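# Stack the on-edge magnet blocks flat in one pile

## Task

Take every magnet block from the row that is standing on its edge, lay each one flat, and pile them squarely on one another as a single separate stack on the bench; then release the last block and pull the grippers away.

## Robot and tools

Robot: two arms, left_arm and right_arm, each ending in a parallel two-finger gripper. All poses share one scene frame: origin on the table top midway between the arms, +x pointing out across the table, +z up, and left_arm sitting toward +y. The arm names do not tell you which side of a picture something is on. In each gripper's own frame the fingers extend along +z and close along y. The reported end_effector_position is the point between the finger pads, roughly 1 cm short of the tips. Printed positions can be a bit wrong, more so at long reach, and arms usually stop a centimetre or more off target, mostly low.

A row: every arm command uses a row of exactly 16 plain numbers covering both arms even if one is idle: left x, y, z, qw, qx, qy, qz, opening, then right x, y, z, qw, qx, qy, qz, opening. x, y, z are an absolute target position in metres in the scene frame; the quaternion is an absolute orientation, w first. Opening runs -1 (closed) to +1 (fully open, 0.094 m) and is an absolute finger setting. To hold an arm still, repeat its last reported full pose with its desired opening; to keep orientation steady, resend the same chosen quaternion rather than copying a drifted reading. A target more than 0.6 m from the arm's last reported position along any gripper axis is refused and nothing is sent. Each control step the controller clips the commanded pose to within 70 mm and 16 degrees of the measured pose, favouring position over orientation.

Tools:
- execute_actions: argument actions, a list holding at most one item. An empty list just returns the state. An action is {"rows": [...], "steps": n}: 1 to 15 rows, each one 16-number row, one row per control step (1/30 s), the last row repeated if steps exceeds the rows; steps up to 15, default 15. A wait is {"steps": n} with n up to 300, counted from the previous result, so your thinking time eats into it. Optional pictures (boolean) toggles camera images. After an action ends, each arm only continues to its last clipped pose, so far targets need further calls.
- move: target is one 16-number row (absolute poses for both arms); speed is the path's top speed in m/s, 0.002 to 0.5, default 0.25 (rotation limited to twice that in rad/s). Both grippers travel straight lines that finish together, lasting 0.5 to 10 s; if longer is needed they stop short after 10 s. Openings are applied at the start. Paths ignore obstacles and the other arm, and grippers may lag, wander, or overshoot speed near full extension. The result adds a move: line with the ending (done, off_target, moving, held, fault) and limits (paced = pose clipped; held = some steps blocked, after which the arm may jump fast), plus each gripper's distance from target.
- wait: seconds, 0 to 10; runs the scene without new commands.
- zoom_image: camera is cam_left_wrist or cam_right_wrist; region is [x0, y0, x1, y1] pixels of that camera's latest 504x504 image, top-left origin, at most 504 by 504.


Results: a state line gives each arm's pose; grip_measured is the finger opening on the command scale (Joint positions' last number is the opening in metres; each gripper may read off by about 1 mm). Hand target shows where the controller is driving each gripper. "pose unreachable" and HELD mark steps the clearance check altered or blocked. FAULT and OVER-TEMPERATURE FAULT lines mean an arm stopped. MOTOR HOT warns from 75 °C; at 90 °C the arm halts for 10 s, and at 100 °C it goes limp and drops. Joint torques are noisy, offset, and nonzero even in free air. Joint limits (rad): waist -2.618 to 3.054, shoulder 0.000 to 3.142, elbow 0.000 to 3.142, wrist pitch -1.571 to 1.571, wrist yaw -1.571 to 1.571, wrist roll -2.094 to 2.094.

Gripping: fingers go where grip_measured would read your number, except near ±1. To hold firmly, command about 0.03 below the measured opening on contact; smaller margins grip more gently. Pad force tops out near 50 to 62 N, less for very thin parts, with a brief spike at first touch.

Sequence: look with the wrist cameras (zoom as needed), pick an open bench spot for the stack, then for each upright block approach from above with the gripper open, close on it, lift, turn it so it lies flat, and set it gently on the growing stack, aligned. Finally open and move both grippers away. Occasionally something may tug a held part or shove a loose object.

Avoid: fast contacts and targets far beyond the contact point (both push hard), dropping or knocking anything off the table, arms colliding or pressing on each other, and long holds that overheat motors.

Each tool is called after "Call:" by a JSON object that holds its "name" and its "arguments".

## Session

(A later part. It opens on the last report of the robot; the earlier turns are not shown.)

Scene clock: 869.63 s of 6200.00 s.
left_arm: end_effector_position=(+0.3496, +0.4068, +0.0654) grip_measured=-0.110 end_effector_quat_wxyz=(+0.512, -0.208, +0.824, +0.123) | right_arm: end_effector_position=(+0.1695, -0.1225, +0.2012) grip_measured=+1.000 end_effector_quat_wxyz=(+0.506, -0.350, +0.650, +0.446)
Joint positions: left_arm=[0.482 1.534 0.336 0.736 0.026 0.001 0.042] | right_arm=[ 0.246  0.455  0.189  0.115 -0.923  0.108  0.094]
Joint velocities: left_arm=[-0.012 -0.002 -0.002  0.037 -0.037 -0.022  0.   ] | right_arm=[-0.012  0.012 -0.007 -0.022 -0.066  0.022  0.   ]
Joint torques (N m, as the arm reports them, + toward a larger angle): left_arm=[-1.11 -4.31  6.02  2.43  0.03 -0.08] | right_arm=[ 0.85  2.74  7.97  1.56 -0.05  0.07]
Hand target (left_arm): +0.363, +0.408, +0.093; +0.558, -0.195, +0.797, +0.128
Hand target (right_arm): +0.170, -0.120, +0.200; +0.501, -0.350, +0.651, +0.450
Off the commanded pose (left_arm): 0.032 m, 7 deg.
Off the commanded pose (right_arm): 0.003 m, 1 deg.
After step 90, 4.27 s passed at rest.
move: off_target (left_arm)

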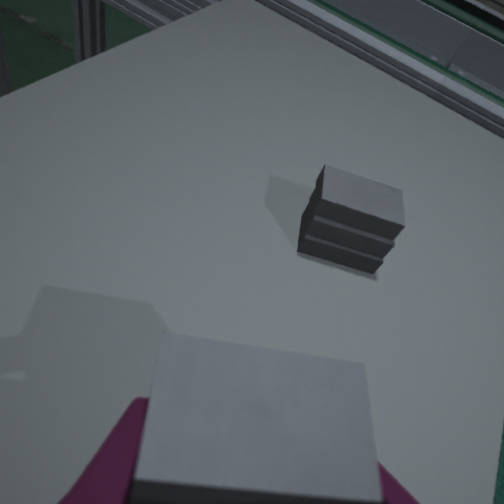

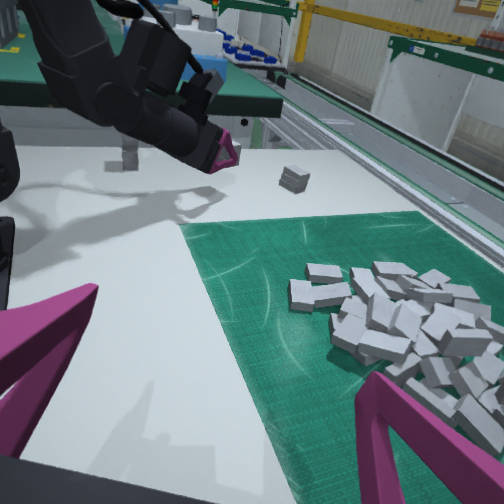

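Call:
{"name": "zoom_image", "arguments": {"camera": "cam_right_wrist", "region": [150, 100, 330, 240]}}

Region (150, 100, 330, 240) of cam_right_wrist's 504x504 image, scaled by 2.800, with more detail than that image has.

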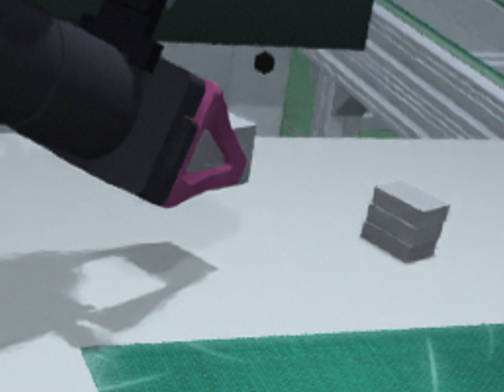

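Call:
{"name": "move", "arguments": {"target": [0.3624,0.4076,0.06, 0.5577,-0.1912,0.7966,0.1339, -0.145, 0.17,-0.12,0.2, 0.5,-0.35,0.65,0.45, 1], "speed": 0.06}}

Scene clock: 878.77 s of 6200.00 s.
left_arm: end_effector_position=(+0.3497, +0.4069, +0.0349) grip_measured=-0.110 end_effector_quat_wxyz=(+0.515, -0.207, +0.823, +0.123) | right_arm: end_effector_position=(+0.1695, -0.1225, +0.2012) grip_measured=+1.000 end_effector_quat_wxyz=(+0.506, -0.350, +0.650, +0.446)
Joint positions: left_arm=[0.482 1.734 0.296 0.983 0.026 0.001 0.042] | right_arm=[ 0.246  0.455  0.189  0.115 -0.923  0.108  0.094]
Joint velocities: left_arm=[ 0.007  0.007  0.007 -0.022  0.037  0.037 -0.   ] | right_arm=[-0.002 -0.002 -0.007  0.022  0.007 -0.022  0.   ]
Joint torques (N m, as the arm reports them, + toward a larger angle): left_arm=[-1.39 -5.    4.18  2.44  0.01  0.03] | right_arm=[ 0.84  2.77  7.93  1.58 -0.07  0.08]
Hand target (left_arm): +0.362, +0.407, +0.059; +0.556, -0.192, +0.798, +0.132
Hand target (right_arm): +0.170, -0.120, +0.200; +0.501, -0.350, +0.651, +0.450
Off the commanded pose (left_arm): 0.028 m, 6 deg.
Off the commanded pose (right_arm): 0.003 m, 1 deg.
After step 90, 4.63 s passed at rest.
move: off_target (left_arm)

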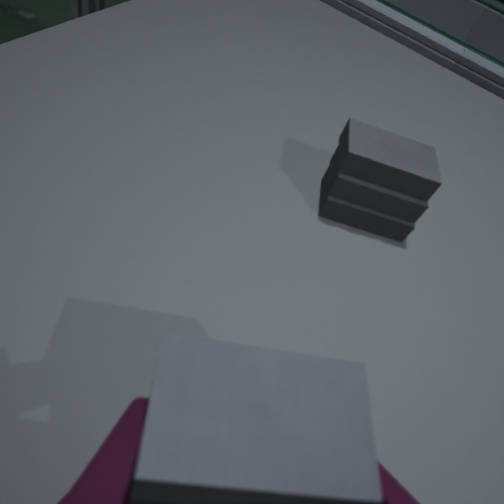

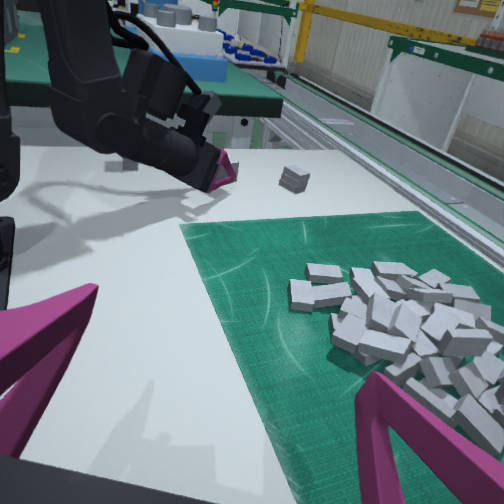

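Call:
{"name": "move", "arguments": {"target": [0.3624,0.4076,0.051, 0.5577,-0.1912,0.7966,0.1339, -0.145, 0.17,-0.12,0.2, 0.5,-0.35,0.65,0.45, 1], "speed": 0.03}}

Call:
{"name": "zoom_image", "arguments": {"camera": "cam_right_wrist", "region": [170, 130, 290, 220]}}

Scene clock: 885.87 s of 6200.00 s.
left_arm: end_effector_position=(+0.3510, +0.4076, +0.0274) grip_measured=-0.110 end_effector_quat_wxyz=(+0.516, -0.207, +0.822, +0.124) | right_arm: end_effector_position=(+0.1695, -0.1225, +0.2012) grip_measured=+1.000 end_effector_quat_wxyz=(+0.506, -0.350, +0.650, +0.446)
Joint positions: left_arm=[0.482 1.794 0.296 1.046 0.026 0.001 0.042] | right_arm=[ 0.246  0.455  0.189  0.115 -0.923  0.108  0.094]
Joint velocities: left_arm=[ 0.007  0.012 -0.002  0.051 -0.037 -0.095 -0.   ] | right_arm=[-0.007  0.017 -0.007 -0.051  0.11  -0.022  0.   ]
Joint torques (N m, as the arm reports them, + toward a larger angle): left_arm=[-1.39 -5.27  3.51  2.43 -0.01  0.02] | right_arm=[ 0.75  2.88  7.87  1.55 -0.07  0.08]
Hand target (left_arm): +0.362, +0.407, +0.051; +0.556, -0.192, +0.798, +0.132
Hand target (right_arm): +0.170, -0.120, +0.200; +0.501, -0.350, +0.651, +0.450
Off the commanded pose (left_arm): 0.026 m, 6 deg.
Off the commanded pose (right_arm): 0.003 m, 1 deg.
After step 90, 2.10 s passed at rest.
move: off_target (left_arm)

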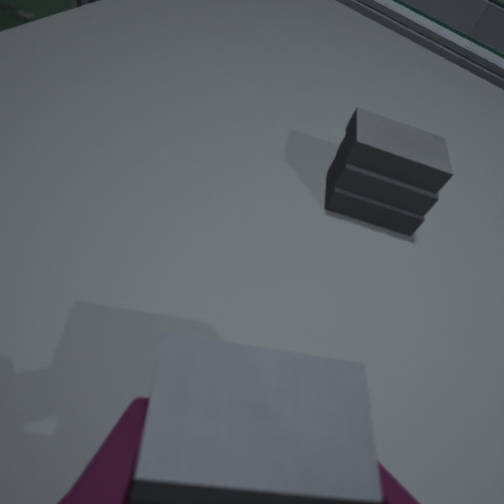

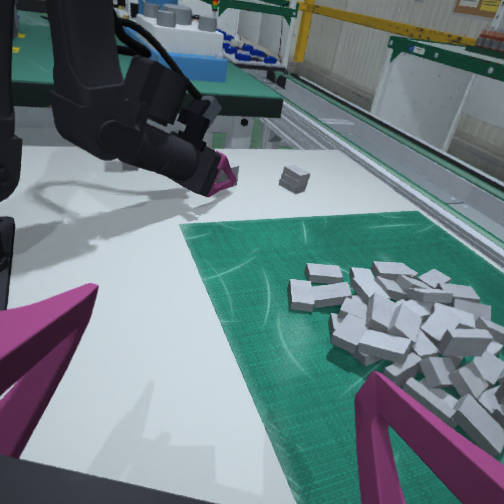

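Region (170, 130, 290, 220) of cam_right_wrist's 504x504 image, scaled by 4.200, with more detail than that image has; it fills the top 378 rows of this view, and the rest is white.

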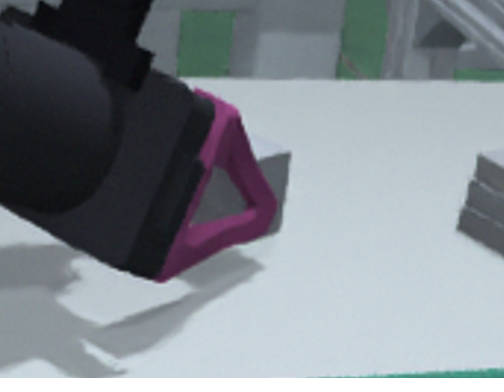

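Call:
{"name": "move", "arguments": {"target": [0.3624,0.4076,0.047, 0.5577,-0.1912,0.7966,0.1339, -0.145, 0.17,-0.12,0.2, 0.5,-0.35,0.65,0.45, 1], "speed": 0.02}}

Call:
{"name": "zoom_image", "arguments": {"camera": "cam_right_wrist", "region": [180, 140, 260, 210]}}

Scene clock: 893.70 s of 6200.00 s.
left_arm: end_effector_position=(+0.3518, +0.4081, +0.0245) grip_measured=-0.110 end_effector_quat_wxyz=(+0.517, -0.207, +0.821, +0.124) | right_arm: end_effector_position=(+0.1695, -0.1225, +0.2012) grip_measured=+1.000 end_effector_quat_wxyz=(+0.506, -0.350, +0.650, +0.446)
Joint positions: left_arm=[0.482 1.822 0.296 1.077 0.026 0.001 0.042] | right_arm=[ 0.246  0.455  0.189  0.115 -0.923  0.108  0.094]
Joint velocities: left_arm=[-0.002 -0.022 -0.012  0.007  0.037  0.037  0.   ] | right_arm=[-0.002 -0.007 -0.012 -0.022 -0.037 -0.037  0.   ]
Joint torques (N m, as the arm reports them, + toward a larger angle): left_arm=[-1.45 -5.26  3.24  2.45 -0.02  0.04] | right_arm=[ 0.71  2.73  7.89  1.57 -0.06  0.07]
Hand target (left_arm): +0.362, +0.407, +0.047; +0.556, -0.192, +0.798, +0.133
Hand target (right_arm): +0.170, -0.120, +0.200; +0.501, -0.350, +0.651, +0.450
Off the commanded pose (left_arm): 0.025 m, 6 deg.
Off the commanded pose (right_arm): 0.003 m, 1 deg.
After step 90, 2.07 s passed at rest.
move: off_target (left_arm)

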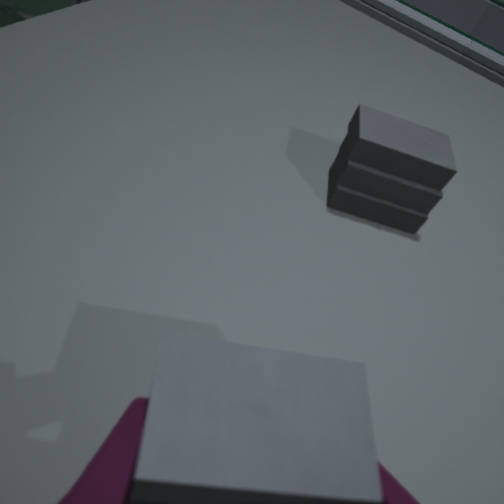

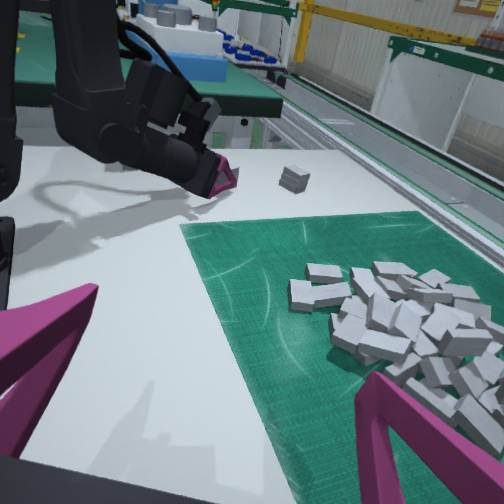

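Region (180, 140, 260, 210) of cam_right_wrist's 504x504 image, scaled by 6.300, with more detail than that image has; it fills the top 441 rows of this view, and the rest is white.

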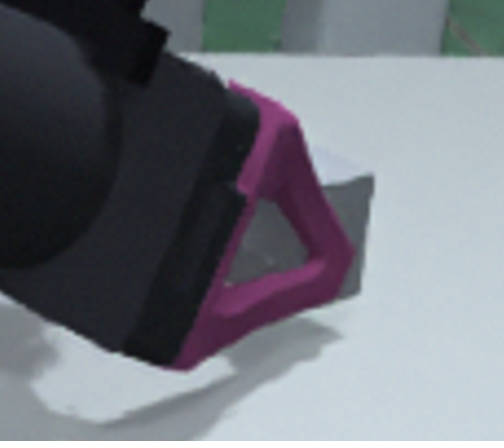

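Call:
{"name": "move", "arguments": {"target": [0.3624,0.4076,0.043, 0.5577,-0.1912,0.7966,0.1339, -0.145, 0.17,-0.12,0.2, 0.5,-0.35,0.65,0.45, 1], "speed": 0.02}}

Call:
{"name": "zoom_image", "arguments": {"camera": "cam_right_wrist", "region": [180, 140, 260, 210]}}

Scene clock: 903.73 s of 6200.00 s.
left_arm: end_effector_position=(+0.3522, +0.4083, +0.0208) grip_measured=-0.110 end_effector_quat_wxyz=(+0.518, -0.207, +0.821, +0.124) | right_arm: end_effector_position=(+0.1695, -0.1225, +0.2012) grip_measured=+1.000 end_effector_quat_wxyz=(+0.506, -0.350, +0.650, +0.446)
Joint positions: left_arm=[0.482 1.851 0.296 1.108 0.026 0.001 0.042] | right_arm=[ 0.246  0.455  0.189  0.115 -0.923  0.108  0.094]
Joint velocities: left_arm=[-0.022  0.002  0.012 -0.022 -0.007  0.007  0.001] | right_arm=[-0.012 -0.022 -0.002 -0.022 -0.022  0.007  0.   ]
Joint torques (N m, as the arm reports them, + toward a larger angle): left_arm=[-1.43 -5.34  2.93  2.48  0.    0.02] | right_arm=[ 0.86  2.73  7.96  1.58 -0.06  0.08]
Hand target (left_arm): +0.362, +0.407, +0.043; +0.556, -0.192, +0.797, +0.133
Hand target (right_arm): +0.170, -0.120, +0.200; +0.501, -0.350, +0.651, +0.450
Off the commanded pose (left_arm): 0.024 m, 6 deg.
Off the commanded pose (right_arm): 0.003 m, 1 deg.
After step 90, 4.33 s passed at rest.
move: off_target (left_arm)

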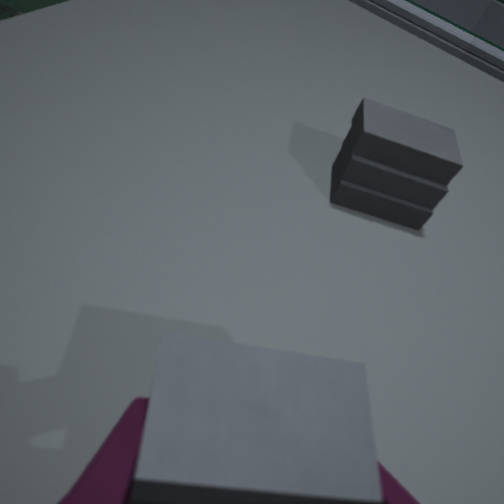

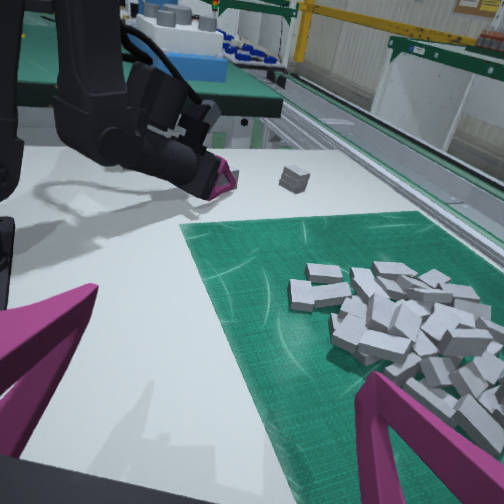

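Region (180, 140, 260, 210) of cam_right_wrist's 504x504 image, scaled by 6.300, with more detail than that image has; it fills the top 441 rows of this view, and the rest is white.

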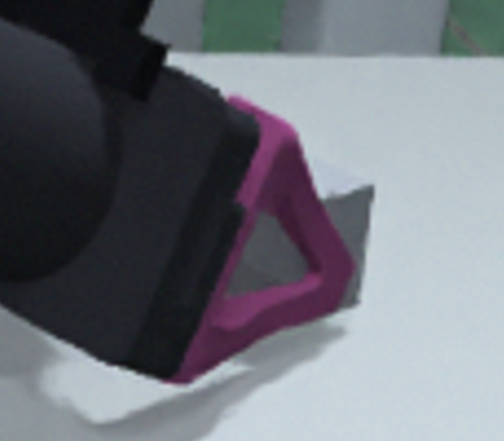

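Call:
{"name": "move", "arguments": {"target": [0.3624,0.4076,0.040, 0.5577,-0.1912,0.7966,0.1339, -0.145, 0.17,-0.12,0.2, 0.5,-0.35,0.65,0.45, 1], "speed": 0.02}}

Call:
{"name": "zoom_image", "arguments": {"camera": "cam_right_wrist", "region": [180, 140, 260, 210]}}

Scene clock: 915.83 s of 6200.00 s.
left_arm: end_effector_position=(+0.3524, +0.4084, +0.0179) grip_measured=-0.110 end_effector_quat_wxyz=(+0.518, -0.207, +0.821, +0.124) | right_arm: end_effector_position=(+0.1695, -0.1225, +0.2012) grip_measured=+1.000 end_effector_quat_wxyz=(+0.506, -0.350, +0.650, +0.446)
Joint positions: left_arm=[0.482 1.873 0.296 1.13  0.026 0.001 0.042] | right_arm=[ 0.246  0.455  0.189  0.115 -0.923  0.108  0.094]
Joint velocities: left_arm=[-0.022  0.007  0.007  0.037  0.022  0.051 -0.001] | right_arm=[ 0.002  0.002 -0.007 -0.037 -0.007  0.095  0.   ]
Joint torques (N m, as the arm reports them, + toward a larger angle): left_arm=[-1.46 -5.54  2.72  2.45  0.02  0.02] | right_arm=[ 0.83  2.81  7.92  1.57 -0.07  0.1 ]
Hand target (left_arm): +0.362, +0.407, +0.040; +0.556, -0.192, +0.798, +0.133
Hand target (right_arm): +0.170, -0.120, +0.200; +0.501, -0.350, +0.651, +0.450
Off the commanded pose (left_arm): 0.024 m, 6 deg.
Off the commanded pose (right_arm): 0.003 m, 1 deg.
After step 90, 6.43 s passed at rest.
move: off_target (left_arm)

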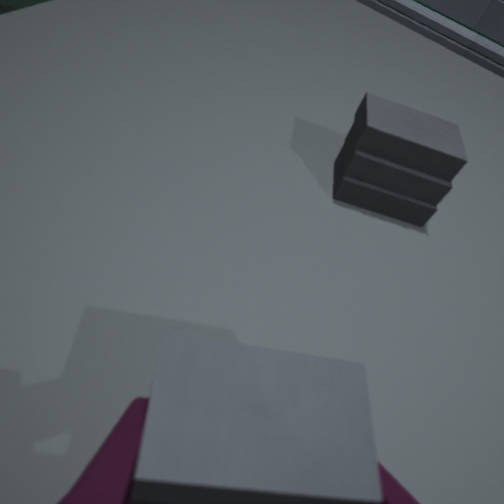

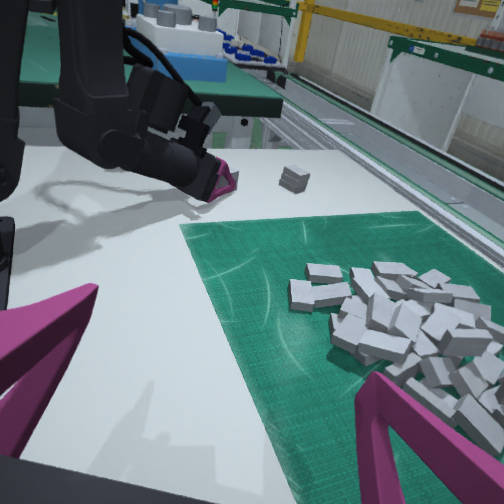

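Region (180, 140, 260, 210) of cam_right_wrist's 504x504 image, scaled by 6.300, with more detail than that image has; it fills the top 441 rows of this view, and the rest is white.

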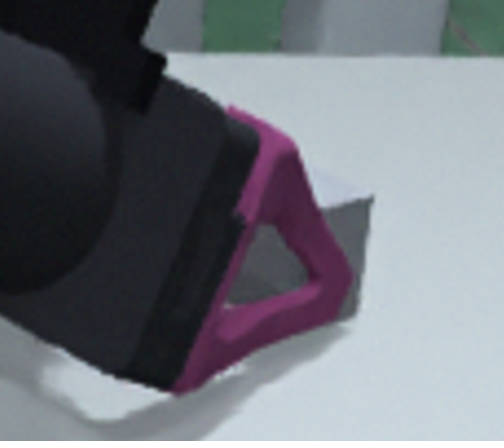

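Call:
{"name": "move", "arguments": {"target": [0.3624,0.4076,0.037, 0.5577,-0.1912,0.7966,0.1339, -0.145, 0.17,-0.12,0.2, 0.5,-0.35,0.65,0.45, 1], "speed": 0.02}}

Call:
{"name": "zoom_image", "arguments": {"camera": "cam_right_wrist", "region": [180, 140, 260, 210]}}

Scene clock: 921.43 s of 6200.00 s.
left_arm: end_effector_position=(+0.3526, +0.4085, +0.0151) grip_measured=-0.110 end_effector_quat_wxyz=(+0.519, -0.207, +0.820, +0.124) | right_arm: end_effector_position=(+0.1695, -0.1225, +0.2012) grip_measured=+1.000 end_effector_quat_wxyz=(+0.506, -0.350, +0.650, +0.446)
Joint positions: left_arm=[0.482 1.894 0.296 1.152 0.026 0.    0.042] | right_arm=[ 0.246  0.455  0.189  0.115 -0.923  0.108  0.094]
Joint velocities: left_arm=[-0.002  0.007  0.002 -0.022 -0.007  0.037 -0.   ] | right_arm=[ 0.002 -0.002  0.012  0.022  0.037  0.007  0.   ]
Joint torques (N m, as the arm reports them, + toward a larger angle): left_arm=[-1.38 -5.44  2.56  2.45 -0.01  0.03] | right_arm=[ 0.8   2.81  7.96  1.56 -0.08  0.1 ]
Hand target (left_arm): +0.362, +0.407, +0.037; +0.556, -0.192, +0.798, +0.133
Hand target (right_arm): +0.170, -0.120, +0.200; +0.501, -0.350, +0.651, +0.450
Off the commanded pose (left_arm): 0.024 m, 6 deg.
Off the commanded pose (right_arm): 0.003 m, 1 deg.
move: off_target (left_arm)

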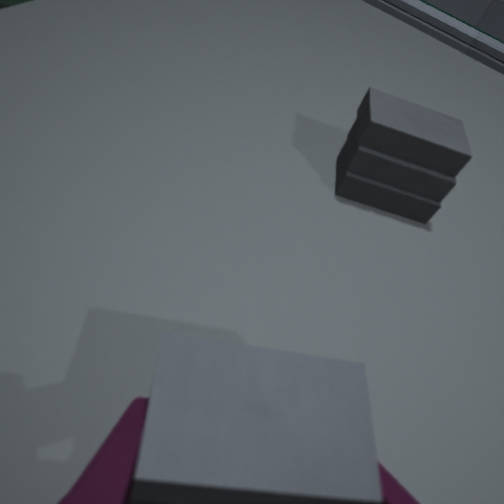

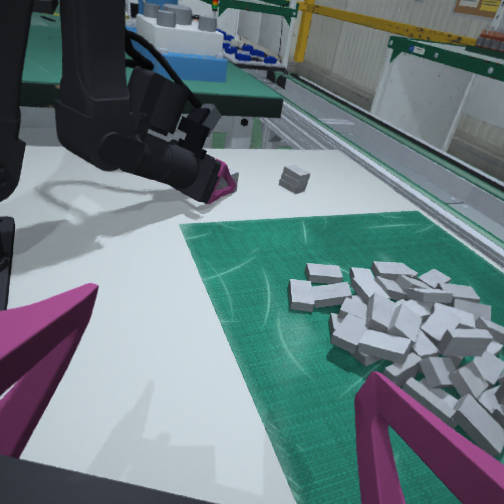

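Region (180, 140, 260, 210) of cam_right_wrist's 504x504 image, scaled by 6.300, with more detail than that image has; it fills the top 441 rows of this view, and the rest is white.

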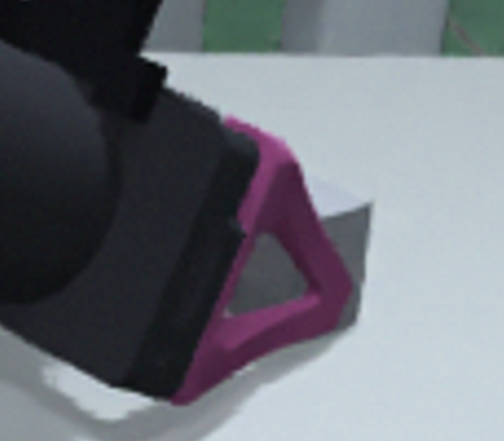

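Call:
{"name": "move", "arguments": {"target": [0.3624,0.4076,0.0345, 0.5577,-0.1912,0.7966,0.1339, -0.145, 0.17,-0.12,0.2, 0.5,-0.35,0.65,0.45, 1], "speed": 0.02}}

Call:
{"name": "zoom_image", "arguments": {"camera": "cam_right_wrist", "region": [180, 140, 260, 210]}}

Scene clock: 933.50 s of 6200.00 s.
left_arm: end_effector_position=(+0.3527, +0.4086, +0.0127) grip_measured=-0.110 end_effector_quat_wxyz=(+0.519, -0.208, +0.820, +0.124) | right_arm: end_effector_position=(+0.1695, -0.1225, +0.2012) grip_measured=+1.000 end_effector_quat_wxyz=(+0.506, -0.350, +0.650, +0.446)
Joint positions: left_arm=[ 0.482  1.913  0.296  1.172  0.026 -0.001  0.042] | right_arm=[ 0.246  0.455  0.189  0.115 -0.923  0.108  0.094]
Joint velocities: left_arm=[-0.002 -0.002 -0.002  0.022 -0.022  0.022  0.   ] | right_arm=[-0.007 -0.012 -0.002  0.007 -0.095 -0.007  0.   ]
Joint torques (N m, as the arm reports them, + toward a larger angle): left_arm=[-1.34 -5.55  2.48  2.46  0.    0.04] | right_arm=[ 0.82  2.8   7.97  1.56 -0.08  0.09]
Hand target (left_arm): +0.362, +0.407, +0.034; +0.556, -0.192, +0.798, +0.133
Hand target (right_arm): +0.170, -0.120, +0.200; +0.501, -0.350, +0.651, +0.450
Off the commanded pose (left_arm): 0.024 m, 6 deg.
Off the commanded pose (right_arm): 0.003 m, 1 deg.
After step 90, 6.40 s passed at rest.
move: off_target (left_arm)

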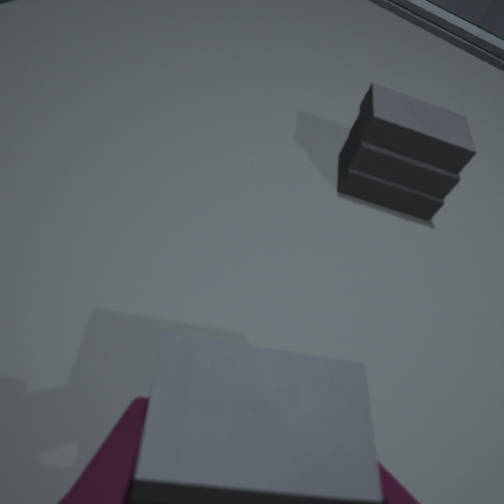

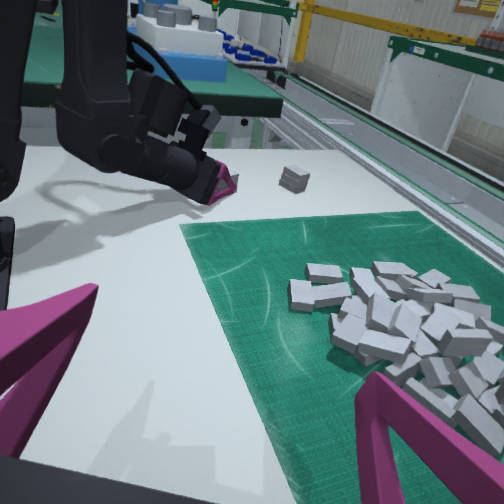

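Region (180, 140, 260, 210) of cam_right_wrist's 504x504 image, scaled by 6.300, with more detail than that image has; it fills the top 441 rows of this view, and the rest is white.

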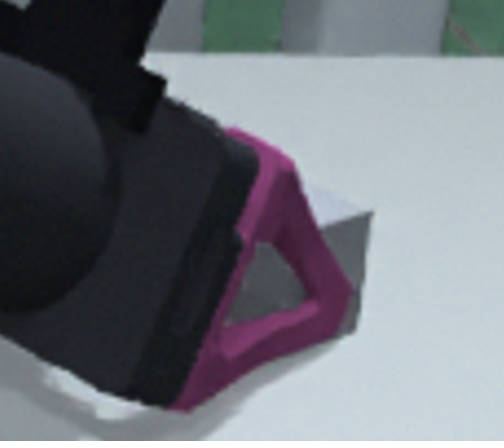

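Call:
{"name": "move", "arguments": {"target": [0.3624,0.4076,0.032, 0.5577,-0.1912,0.7966,0.1339, -0.145, 0.17,-0.12,0.2, 0.5,-0.35,0.65,0.45, 1], "speed": 0.02}}

Call:
{"name": "zoom_image", "arguments": {"camera": "cam_right_wrist", "region": [180, 140, 260, 210]}}

Scene clock: 939.90 s of 6200.00 s.
left_arm: end_effector_position=(+0.3536, +0.4091, +0.0125) grip_measured=-0.110 end_effector_quat_wxyz=(+0.523, -0.207, +0.817, +0.125) | right_arm: end_effector_position=(+0.1695, -0.1225, +0.2012) grip_measured=+1.000 end_effector_quat_wxyz=(+0.506, -0.350, +0.650, +0.446)
Joint positions: left_arm=[ 0.482  1.93   0.296  1.199  0.026 -0.001  0.042] | right_arm=[ 0.246  0.455  0.189  0.115 -0.923  0.108  0.094]
Joint velocities: left_arm=[-0.012  0.022  0.012  0.022 -0.037  0.007  0.   ] | right_arm=[-0.002  0.012 -0.022 -0.051  0.037 -0.022  0.   ]
Joint torques (N m, as the arm reports them, + toward a larger angle): left_arm=[-1.46 -5.55  2.29  2.39 -0.01  0.02] | right_arm=[ 0.85  2.81  7.89  1.55 -0.09  0.06]
Hand target (left_arm): +0.362, +0.408, +0.032; +0.556, -0.192, +0.797, +0.133
Hand target (right_arm): +0.170, -0.120, +0.200; +0.501, -0.350, +0.651, +0.450
Off the commanded pose (left_arm): 0.021 m, 5 deg.
Off the commanded pose (right_arm): 0.003 m, 1 deg.
After step 90, 0.73 s passed at rest.
move: off_target (left_arm)

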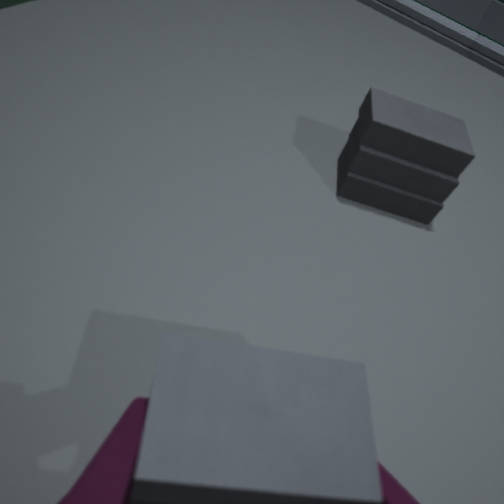

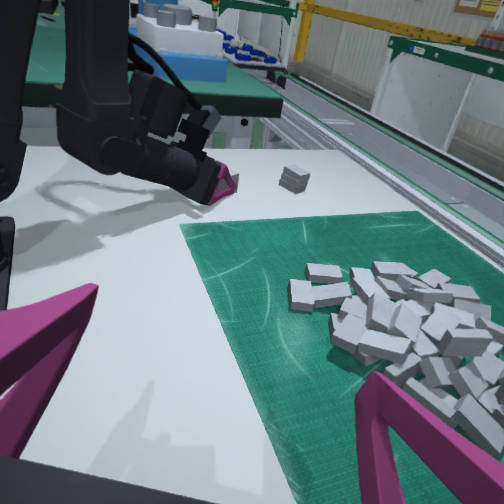

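Region (180, 140, 260, 210) of cam_right_wrist's 504x504 image, scaled by 6.300, with more detail than that image has; it fills the top 441 rows of this view, and the rest is white.

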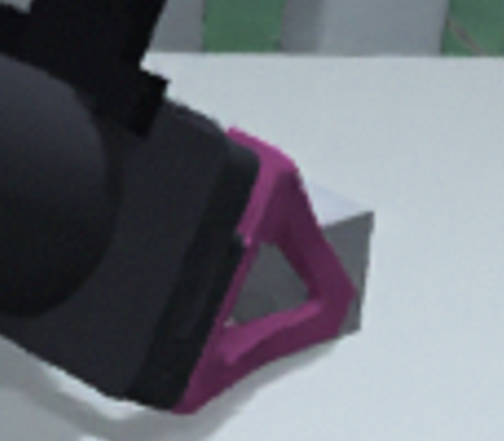

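Call:
{"name": "move", "arguments": {"target": [0.3624,0.4076,0.029, 0.5577,-0.1912,0.7966,0.1339, -0.145, 0.17,-0.12,0.2, 0.5,-0.35,0.65,0.45, 1], "speed": 0.02}}

Call:
{"name": "zoom_image", "arguments": {"camera": "cam_right_wrist", "region": [180, 140, 260, 210]}}

Scene clock: 947.10 s of 6200.00 s.
left_arm: end_effector_position=(+0.3546, +0.4097, +0.0125) grip_measured=-0.110 end_effector_quat_wxyz=(+0.528, -0.206, +0.814, +0.126) | right_arm: end_effector_position=(+0.1695, -0.1225, +0.2012) grip_measured=+1.000 end_effector_quat_wxyz=(+0.506, -0.350, +0.650, +0.446)
Joint positions: left_arm=[ 0.482  1.951  0.296  1.231  0.026 -0.002  0.042] | right_arm=[ 0.246  0.455  0.189  0.115 -0.923  0.108  0.094]
Joint velocities: left_arm=[ 0.002  0.017  0.002 -0.007  0.007 -0.037 -0.   ] | right_arm=[-0.012  0.002  0.002 -0.007  0.007  0.007  0.   ]
Joint torques (N m, as the arm reports them, + toward a larger angle): left_arm=[-1.49 -5.36  2.28  2.3   0.    0.04] | right_arm=[ 0.86  2.83  7.91  1.54 -0.08  0.08]
Hand target (left_arm): +0.362, +0.408, +0.029; +0.557, -0.192, +0.797, +0.133
Hand target (right_arm): +0.170, -0.120, +0.200; +0.501, -0.350, +0.651, +0.450
Off the commanded pose (left_arm): 0.018 m, 4 deg.
Off the commanded pose (right_arm): 0.003 m, 1 deg.
After step 90, 1.77 s passed at rest.
move: off_target (left_arm)

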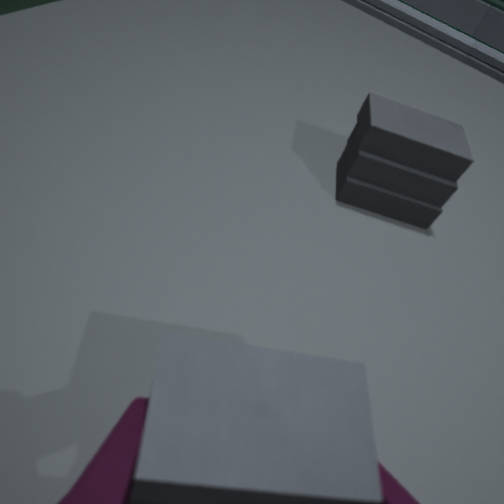

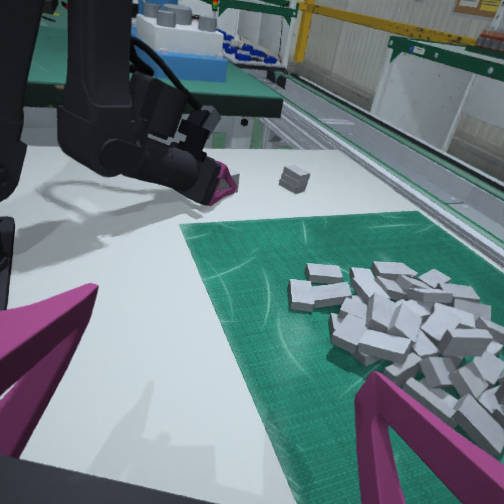

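Region (180, 140, 260, 210) of cam_right_wrist's 504x504 image, scaled by 6.300, with more detail than that image has; it fills the top 441 rows of this view, and the rest is white.

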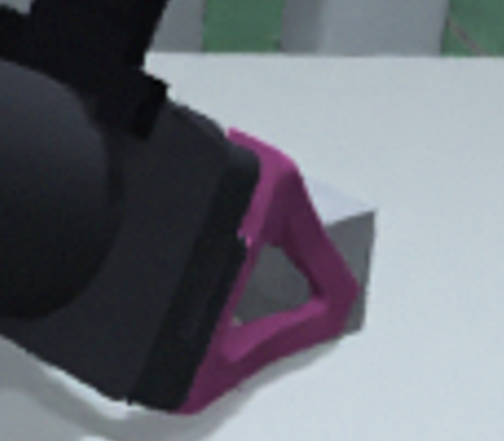

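Call:
{"name": "execute_actions", "arguments": {"actions": [{"rows": [[0.3624,0.4076,0.032, 0.5577,-0.1912,0.7966,0.1339, -0.145, 0.17,-0.12,0.2, 0.5,-0.35,0.65,0.45, 1],[0.3624,0.4076,0.033, 0.5577,-0.1912,0.7966,0.1339, -0.145, 0.17,-0.12,0.2, 0.5,-0.35,0.65,0.45, 1],[0.3624,0.4076,0.033, 0.5577,-0.1912,0.7966,0.1339, -0.12, 0.17,-0.12,0.2, 0.5,-0.35,0.65,0.45, 1],[0.3624,0.4076,0.033, 0.5577,-0.1912,0.7966,0.1339, -0.10, 0.17,-0.12,0.2, 0.5,-0.35,0.65,0.45, 1],[0.3624,0.4076,0.033, 0.5577,-0.1912,0.7966,0.1339, -0.08, 0.17,-0.12,0.2, 0.5,-0.35,0.65,0.45, 1],[0.3624,0.4076,0.033, 0.5577,-0.1912,0.7966,0.1339, -0.05, 0.17,-0.12,0.2, 0.5,-0.35,0.65,0.45, 1],[0.3624,0.4076,0.033, 0.5577,-0.1912,0.7966,0.1339, 0.0, 0.17,-0.12,0.2, 0.5,-0.35,0.65,0.45, 1],[0.3624,0.4076,0.033, 0.5577,-0.1912,0.7966,0.1339, 0.1, 0.17,-0.12,0.2, 0.5,-0.35,0.65,0.45, 1],[0.3624,0.4076,0.033, 0.5577,-0.1912,0.7966,0.1339, 0.25, 0.17,-0.12,0.2, 0.5,-0.35,0.65,0.45, 1],[0.3624,0.4076,0.033, 0.5577,-0.1912,0.7966,0.1339, 0.4, 0.17,-0.12,0.2, 0.5,-0.35,0.65,0.45, 1]], "steps": 15}]}}

Call:
{"name": "zoom_image", "arguments": {"camera": "cam_right_wrist", "region": [180, 140, 260, 210]}}

Scene clock: 956.17 s of 6200.00 s.
left_arm: end_effector_position=(+0.3562, +0.4105, +0.0164) grip_measured=+0.397 end_effector_quat_wxyz=(+0.535, -0.204, +0.810, +0.128) | right_arm: end_effector_position=(+0.1695, -0.1225, +0.2012) grip_measured=+1.000 end_effector_quat_wxyz=(+0.506, -0.350, +0.650, +0.446)
Joint positions: left_arm=[ 0.482  1.951  0.296  1.249  0.026 -0.     0.066] | right_arm=[ 0.246  0.455  0.189  0.115 -0.923  0.108  0.094]
Joint velocities: left_arm=[ 0.002  0.012  0.022  0.081  0.066  0.022 -0.001] | right_arm=[-0.007  0.012  0.007  0.007 -0.066 -0.022  0.   ]
Joint torques (N m, as the arm reports them, + toward a larger angle): left_arm=[-1.37 -7.38  2.34  1.92  0.    0.04] | right_arm=[ 0.82  2.84  7.91  1.55 -0.07  0.06]
Hand target (left_arm): +0.363, +0.408, +0.033; +0.558, -0.192, +0.797, +0.133
Hand target (right_arm): +0.170, -0.120, +0.200; +0.501, -0.350, +0.651, +0.450
Off the commanded pose (left_arm): 0.018 m, 3 deg.
Off the commanded pose (right_arm): 0.003 m, 1 deg.
Steps of this call (steps 1 to 90: nothing new was sent; then 5.57 s passed at rest; steps 91 to 105: all 15 steps of this action). Readings (end_effector_position):
91: left_arm (+0.3546, +0.4097, +0.0124) | right_arm (+0.1695, -0.1225, +0.2012)
92: left_arm (+0.3546, +0.4097, +0.0124) | right_arm (+0.1695, -0.1225, +0.2012)
94: left_arm (+0.3546, +0.4097, +0.0124) | right_arm (+0.1695, -0.1225, +0.2012)
98: left_arm (+0.3554, +0.4101, +0.0145) | right_arm (+0.1695, -0.1225, +0.2012)
105: the state above

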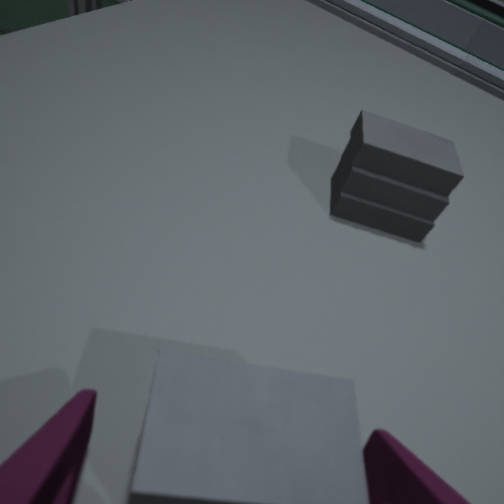

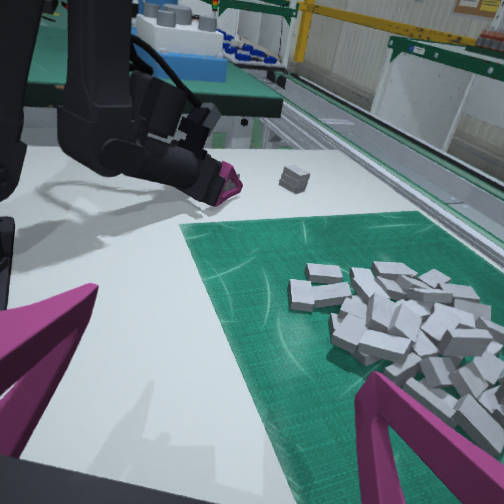

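Region (180, 140, 260, 210) of cam_right_wrist's 504x504 image, scaled by 6.300, with more detail than that image has; it fills the top 441 rows of this view, and the rest is white.

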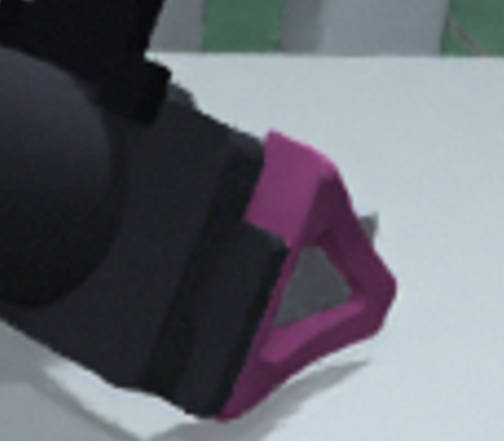

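Call:
{"name": "move", "arguments": {"target": [0.315,0.384,0.075, 0.5577,-0.1912,0.7966,0.1339, 0.6, 0.17,-0.12,0.2, 0.5,-0.35,0.65,0.45, 1], "speed": 0.12}}

Scene clock: 964.03 s of 6200.00 s.
left_arm: end_effector_position=(+0.3127, +0.3861, +0.0677) grip_measured=+0.597 end_effector_quat_wxyz=(+0.546, -0.201, +0.803, +0.133) | right_arm: end_effector_position=(+0.1695, -0.1225, +0.2012) grip_measured=+1.000 end_effector_quat_wxyz=(+0.506, -0.350, +0.650, +0.446)
Joint positions: left_arm=[0.482 1.426 0.123 0.926 0.026 0.004 0.075] | right_arm=[ 0.246  0.455  0.189  0.115 -0.923  0.108  0.094]
Joint velocities: left_arm=[ 0.002 -0.007  0.007 -0.037  0.037  0.007 -0.   ] | right_arm=[ 0.002  0.002 -0.012  0.037 -0.022 -0.007  0.   ]
Joint torques (N m, as the arm reports them, + toward a larger angle): left_arm=[-0.48 -4.68  4.66  1.6   0.07  0.06] | right_arm=[ 0.79  2.86  7.88  1.55 -0.07  0.09]
Hand target (left_arm): +0.315, +0.384, +0.077; +0.558, -0.191, +0.797, +0.134
Hand target (right_arm): +0.170, -0.120, +0.200; +0.501, -0.350, +0.651, +0.450
Off the commanded pose (left_arm): 0.008 m, 2 deg.
Off the commanded pose (right_arm): 0.003 m, 1 deg.
After step 90, 3.47 s passed at rest.
move: done

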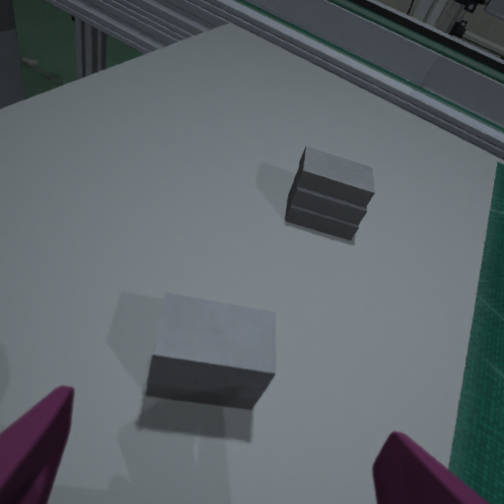

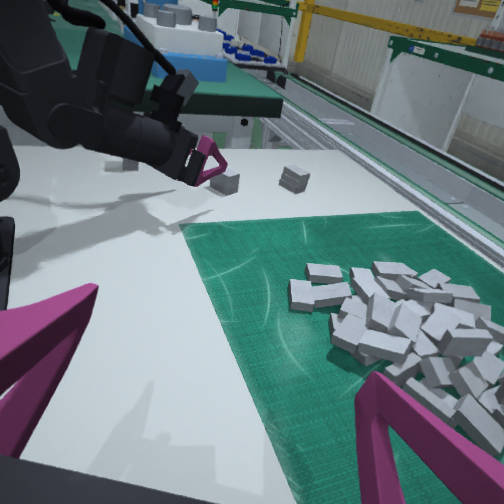

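Call:
{"name": "zoom_image", "arguments": {"camera": "cam_right_wrist", "region": [190, 150, 320, 210]}}

Region (190, 150, 320, 210) of cam_right_wrist's 504x504 image, scaled by 3.877, with more detail than that image has; it fills the top 233 rows of this view, and the rest is white.

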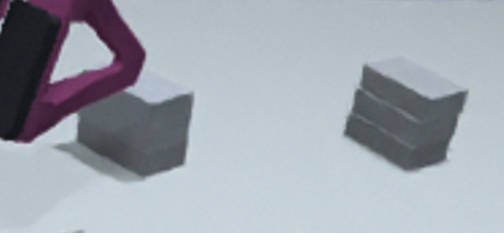

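Call:
{"name": "move", "arguments": {"target": [0.4724,0.4037,0.10, 0.1027,-0.1847,0.9772,0.0194, 1, 0.17,-0.12,0.2, 0.5,-0.35,0.65,0.45, 1], "speed": 0.3}}

Scene clock: 984.60 s of 6200.00 s.
left_arm: end_effector_position=(+0.4631, +0.4054, +0.0895) grip_measured=+1.000 end_effector_quat_wxyz=(+0.089, -0.187, +0.978, +0.025) | right_arm: end_effector_position=(+0.1695, -0.1225, +0.2012) grip_measured=+1.000 end_effector_quat_wxyz=(+0.506, -0.350, +0.650, +0.446)
Joint positions: left_arm=[ 0.348  2.234  2.022 -1.175 -0.017  0.001  0.094] | right_arm=[ 0.246  0.455  0.189  0.115 -0.923  0.108  0.094]
Joint velocities: left_arm=[-0.002 -0.012  0.002  0.007 -0.051 -0.022  0.   ] | right_arm=[ 0.012  0.007 -0.012  0.007 -0.022  0.022  0.   ]
Joint torques (N m, as the arm reports them, + toward a larger angle): left_arm=[ -1.05 -11.33   8.99   0.47  -0.01  -0.05] | right_arm=[ 0.84  2.76  7.85  1.54 -0.08  0.07]
Hand target (left_arm): +0.470, +0.402, +0.100; +0.101, -0.183, +0.977, +0.027
Hand target (right_arm): +0.170, -0.120, +0.200; +0.501, -0.350, +0.651, +0.450
Off the commanded pose (left_arm): 0.014 m, 2 deg.
Off the commanded pose (right_arm): 0.003 m, 1 deg.
After step 90, 15.07 s passed at rest.
move: off_target (left_arm)

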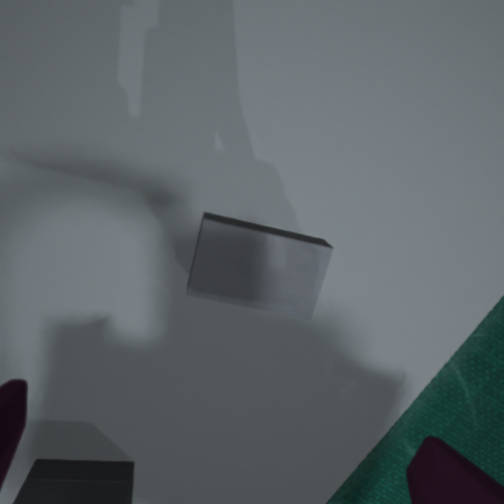

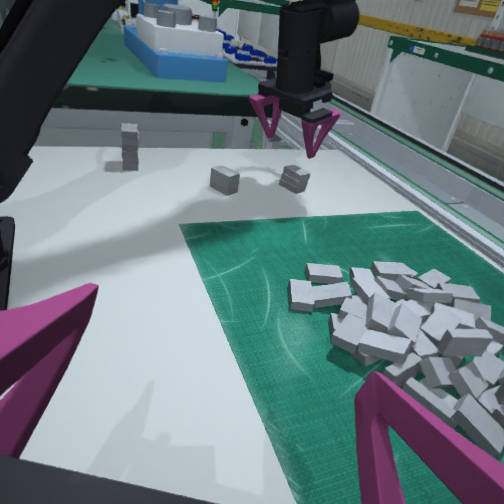

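Call:
{"name": "move", "arguments": {"target": [0.490,0.406,0.068, 0.1033,-0.1470,0.9836,0.0154, 1, 0.17,-0.12,0.2, 0.5,-0.35,0.65,0.45, 1], "speed": 0.1}}

Scene clock: 1004.37 s of 6200.00 s.
left_arm: end_effector_position=(+0.4747, +0.4057, +0.0542) grip_measured=+1.000 end_effector_quat_wxyz=(+0.072, -0.155, +0.985, +0.013) | right_arm: end_effector_position=(+0.1695, -0.1225, +0.2012) grip_measured=+1.000 end_effector_quat_wxyz=(+0.506, -0.350, +0.650, +0.446)
Joint positions: left_arm=[ 0.348  2.334  2.057 -1.146  0.006  0.064  0.094] | right_arm=[ 0.246  0.455  0.189  0.115 -0.923  0.108  0.094]
Joint velocities: left_arm=[-0.012 -0.007 -0.012  0.022  0.051  0.081  0.   ] | right_arm=[-0.002 -0.007 -0.007 -0.007  0.051 -0.051  0.   ]
Joint torques (N m, as the arm reports them, + toward a larger angle): left_arm=[ -0.72 -12.28   8.76   0.72   0.07   0.02] | right_arm=[ 0.87  2.78  7.94  1.55 -0.06  0.08]
Hand target (left_arm): +0.489, +0.406, +0.068; +0.103, -0.147, +0.984, +0.015
Hand target (right_arm): +0.170, -0.120, +0.200; +0.501, -0.350, +0.651, +0.450
Off the commanded pose (left_arm): 0.021 m, 4 deg.
Off the commanded pose (right_arm): 0.003 m, 1 deg.
After step 90, 15.83 s passed at rest.
move: off_target (left_arm)

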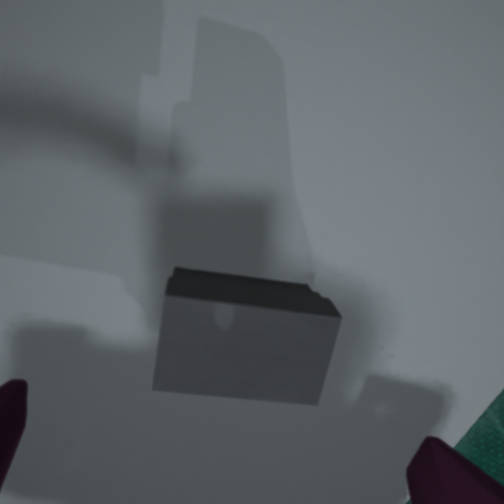

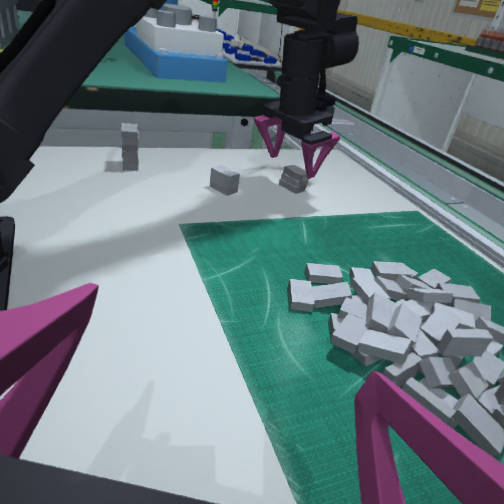

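Call:
{"name": "move", "arguments": {"target": [0.503,0.407,0.052, 0.1033,-0.1470,0.9836,0.0154, 1, 0.17,-0.12,0.2, 0.5,-0.35,0.65,0.45, 1], "speed": 0.08}}

Scene clock: 1013.03 s of 6200.00 s.
left_arm: end_effector_position=(+0.4867, +0.4103, +0.0406) grip_measured=+1.000 end_effector_quat_wxyz=(+0.075, -0.154, +0.985, +0.014) | right_arm: end_effector_position=(+0.1695, -0.1225, +0.2012) grip_measured=+1.000 end_effector_quat_wxyz=(+0.506, -0.350, +0.650, +0.446)
Joint positions: left_arm=[ 0.348  2.396  2.11  -1.131  0.006  0.066  0.094] | right_arm=[ 0.246  0.455  0.189  0.115 -0.923  0.108  0.094]
Joint velocities: left_arm=[-0.012 -0.022 -0.002 -0.037 -0.037 -0.007  0.   ] | right_arm=[-0.002 -0.017 -0.002  0.022  0.007  0.037  0.   ]
Joint torques (N m, as the arm reports them, + toward a larger angle): left_arm=[ -1.42 -12.24   8.91   0.68   0.09  -0.03] | right_arm=[ 0.85  2.82  7.91  1.55 -0.07  0.08]
Hand target (left_arm): +0.502, +0.407, +0.052; +0.104, -0.147, +0.984, +0.015
Hand target (right_arm): +0.170, -0.120, +0.200; +0.501, -0.350, +0.651, +0.450
Off the commanded pose (left_arm): 0.020 m, 3 deg.
Off the commanded pose (right_arm): 0.003 m, 1 deg.
After step 90, 4.80 s passed at rest.
move: off_target (left_arm)

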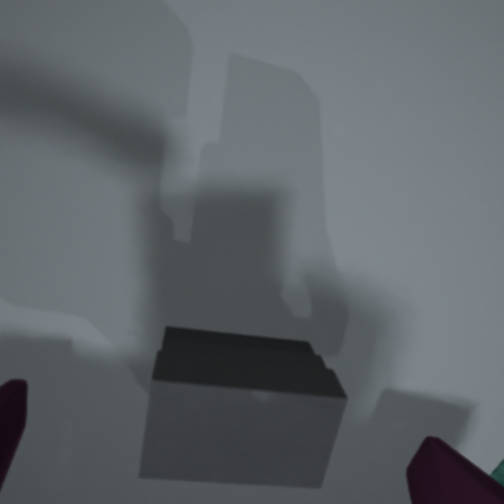

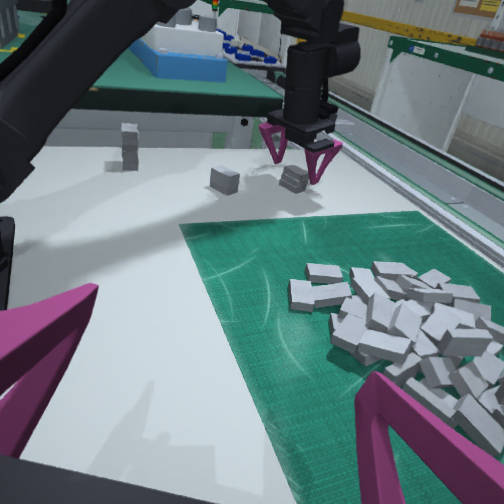

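Call:
{"name": "move", "arguments": {"target": [0.505,0.401,0.046, 0.1033,-0.1470,0.9836,0.0154, 1, 0.17,-0.12,0.2, 0.5,-0.35,0.65,0.45, 1], "speed": 0.05}}

Scene clock: 1025.33 s of 6200.00 s.
left_arm: end_effector_position=(+0.4947, +0.4026, +0.0414) grip_measured=+1.000 end_effector_quat_wxyz=(+0.085, -0.149, +0.985, +0.015) | right_arm: end_effector_position=(+0.1695, -0.1225, +0.2012) grip_measured=+1.000 end_effector_quat_wxyz=(+0.506, -0.350, +0.650, +0.446)
Joint positions: left_arm=[ 0.328  2.396  2.11  -1.112  0.006  0.056  0.094] | right_arm=[ 0.246  0.455  0.189  0.115 -0.923  0.108  0.094]
Joint velocities: left_arm=[-0.012 -0.002  0.002 -0.022  0.022 -0.051  0.   ] | right_arm=[ 0.002  0.007 -0.027 -0.066 -0.051 -0.037  0.   ]
Joint torques (N m, as the arm reports them, + toward a larger angle): left_arm=[ -0.91 -12.11   7.33   0.74   0.08  -0.07] | right_arm=[ 0.83  2.82  7.98  1.58 -0.07  0.07]
Hand target (left_arm): +0.505, +0.401, +0.046; +0.103, -0.147, +0.984, +0.015
Hand target (right_arm): +0.170, -0.120, +0.200; +0.501, -0.350, +0.651, +0.450
Off the commanded pose (left_arm): 0.011 m, 2 deg.
Off the commanded pose (right_arm): 0.003 m, 1 deg.
After step 90, 8.43 s passed at rest.
move: off_target (left_arm)

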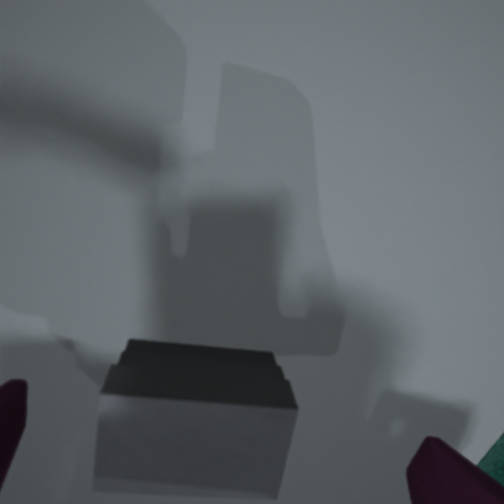

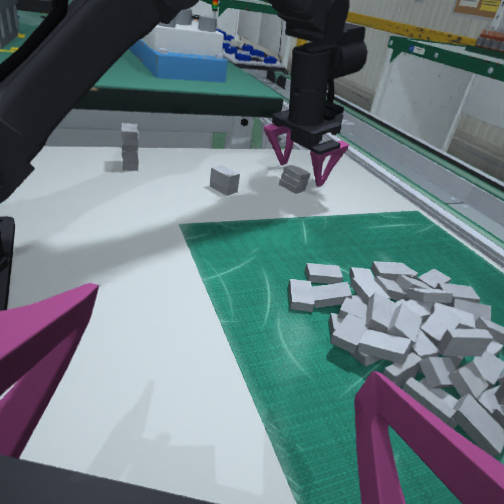

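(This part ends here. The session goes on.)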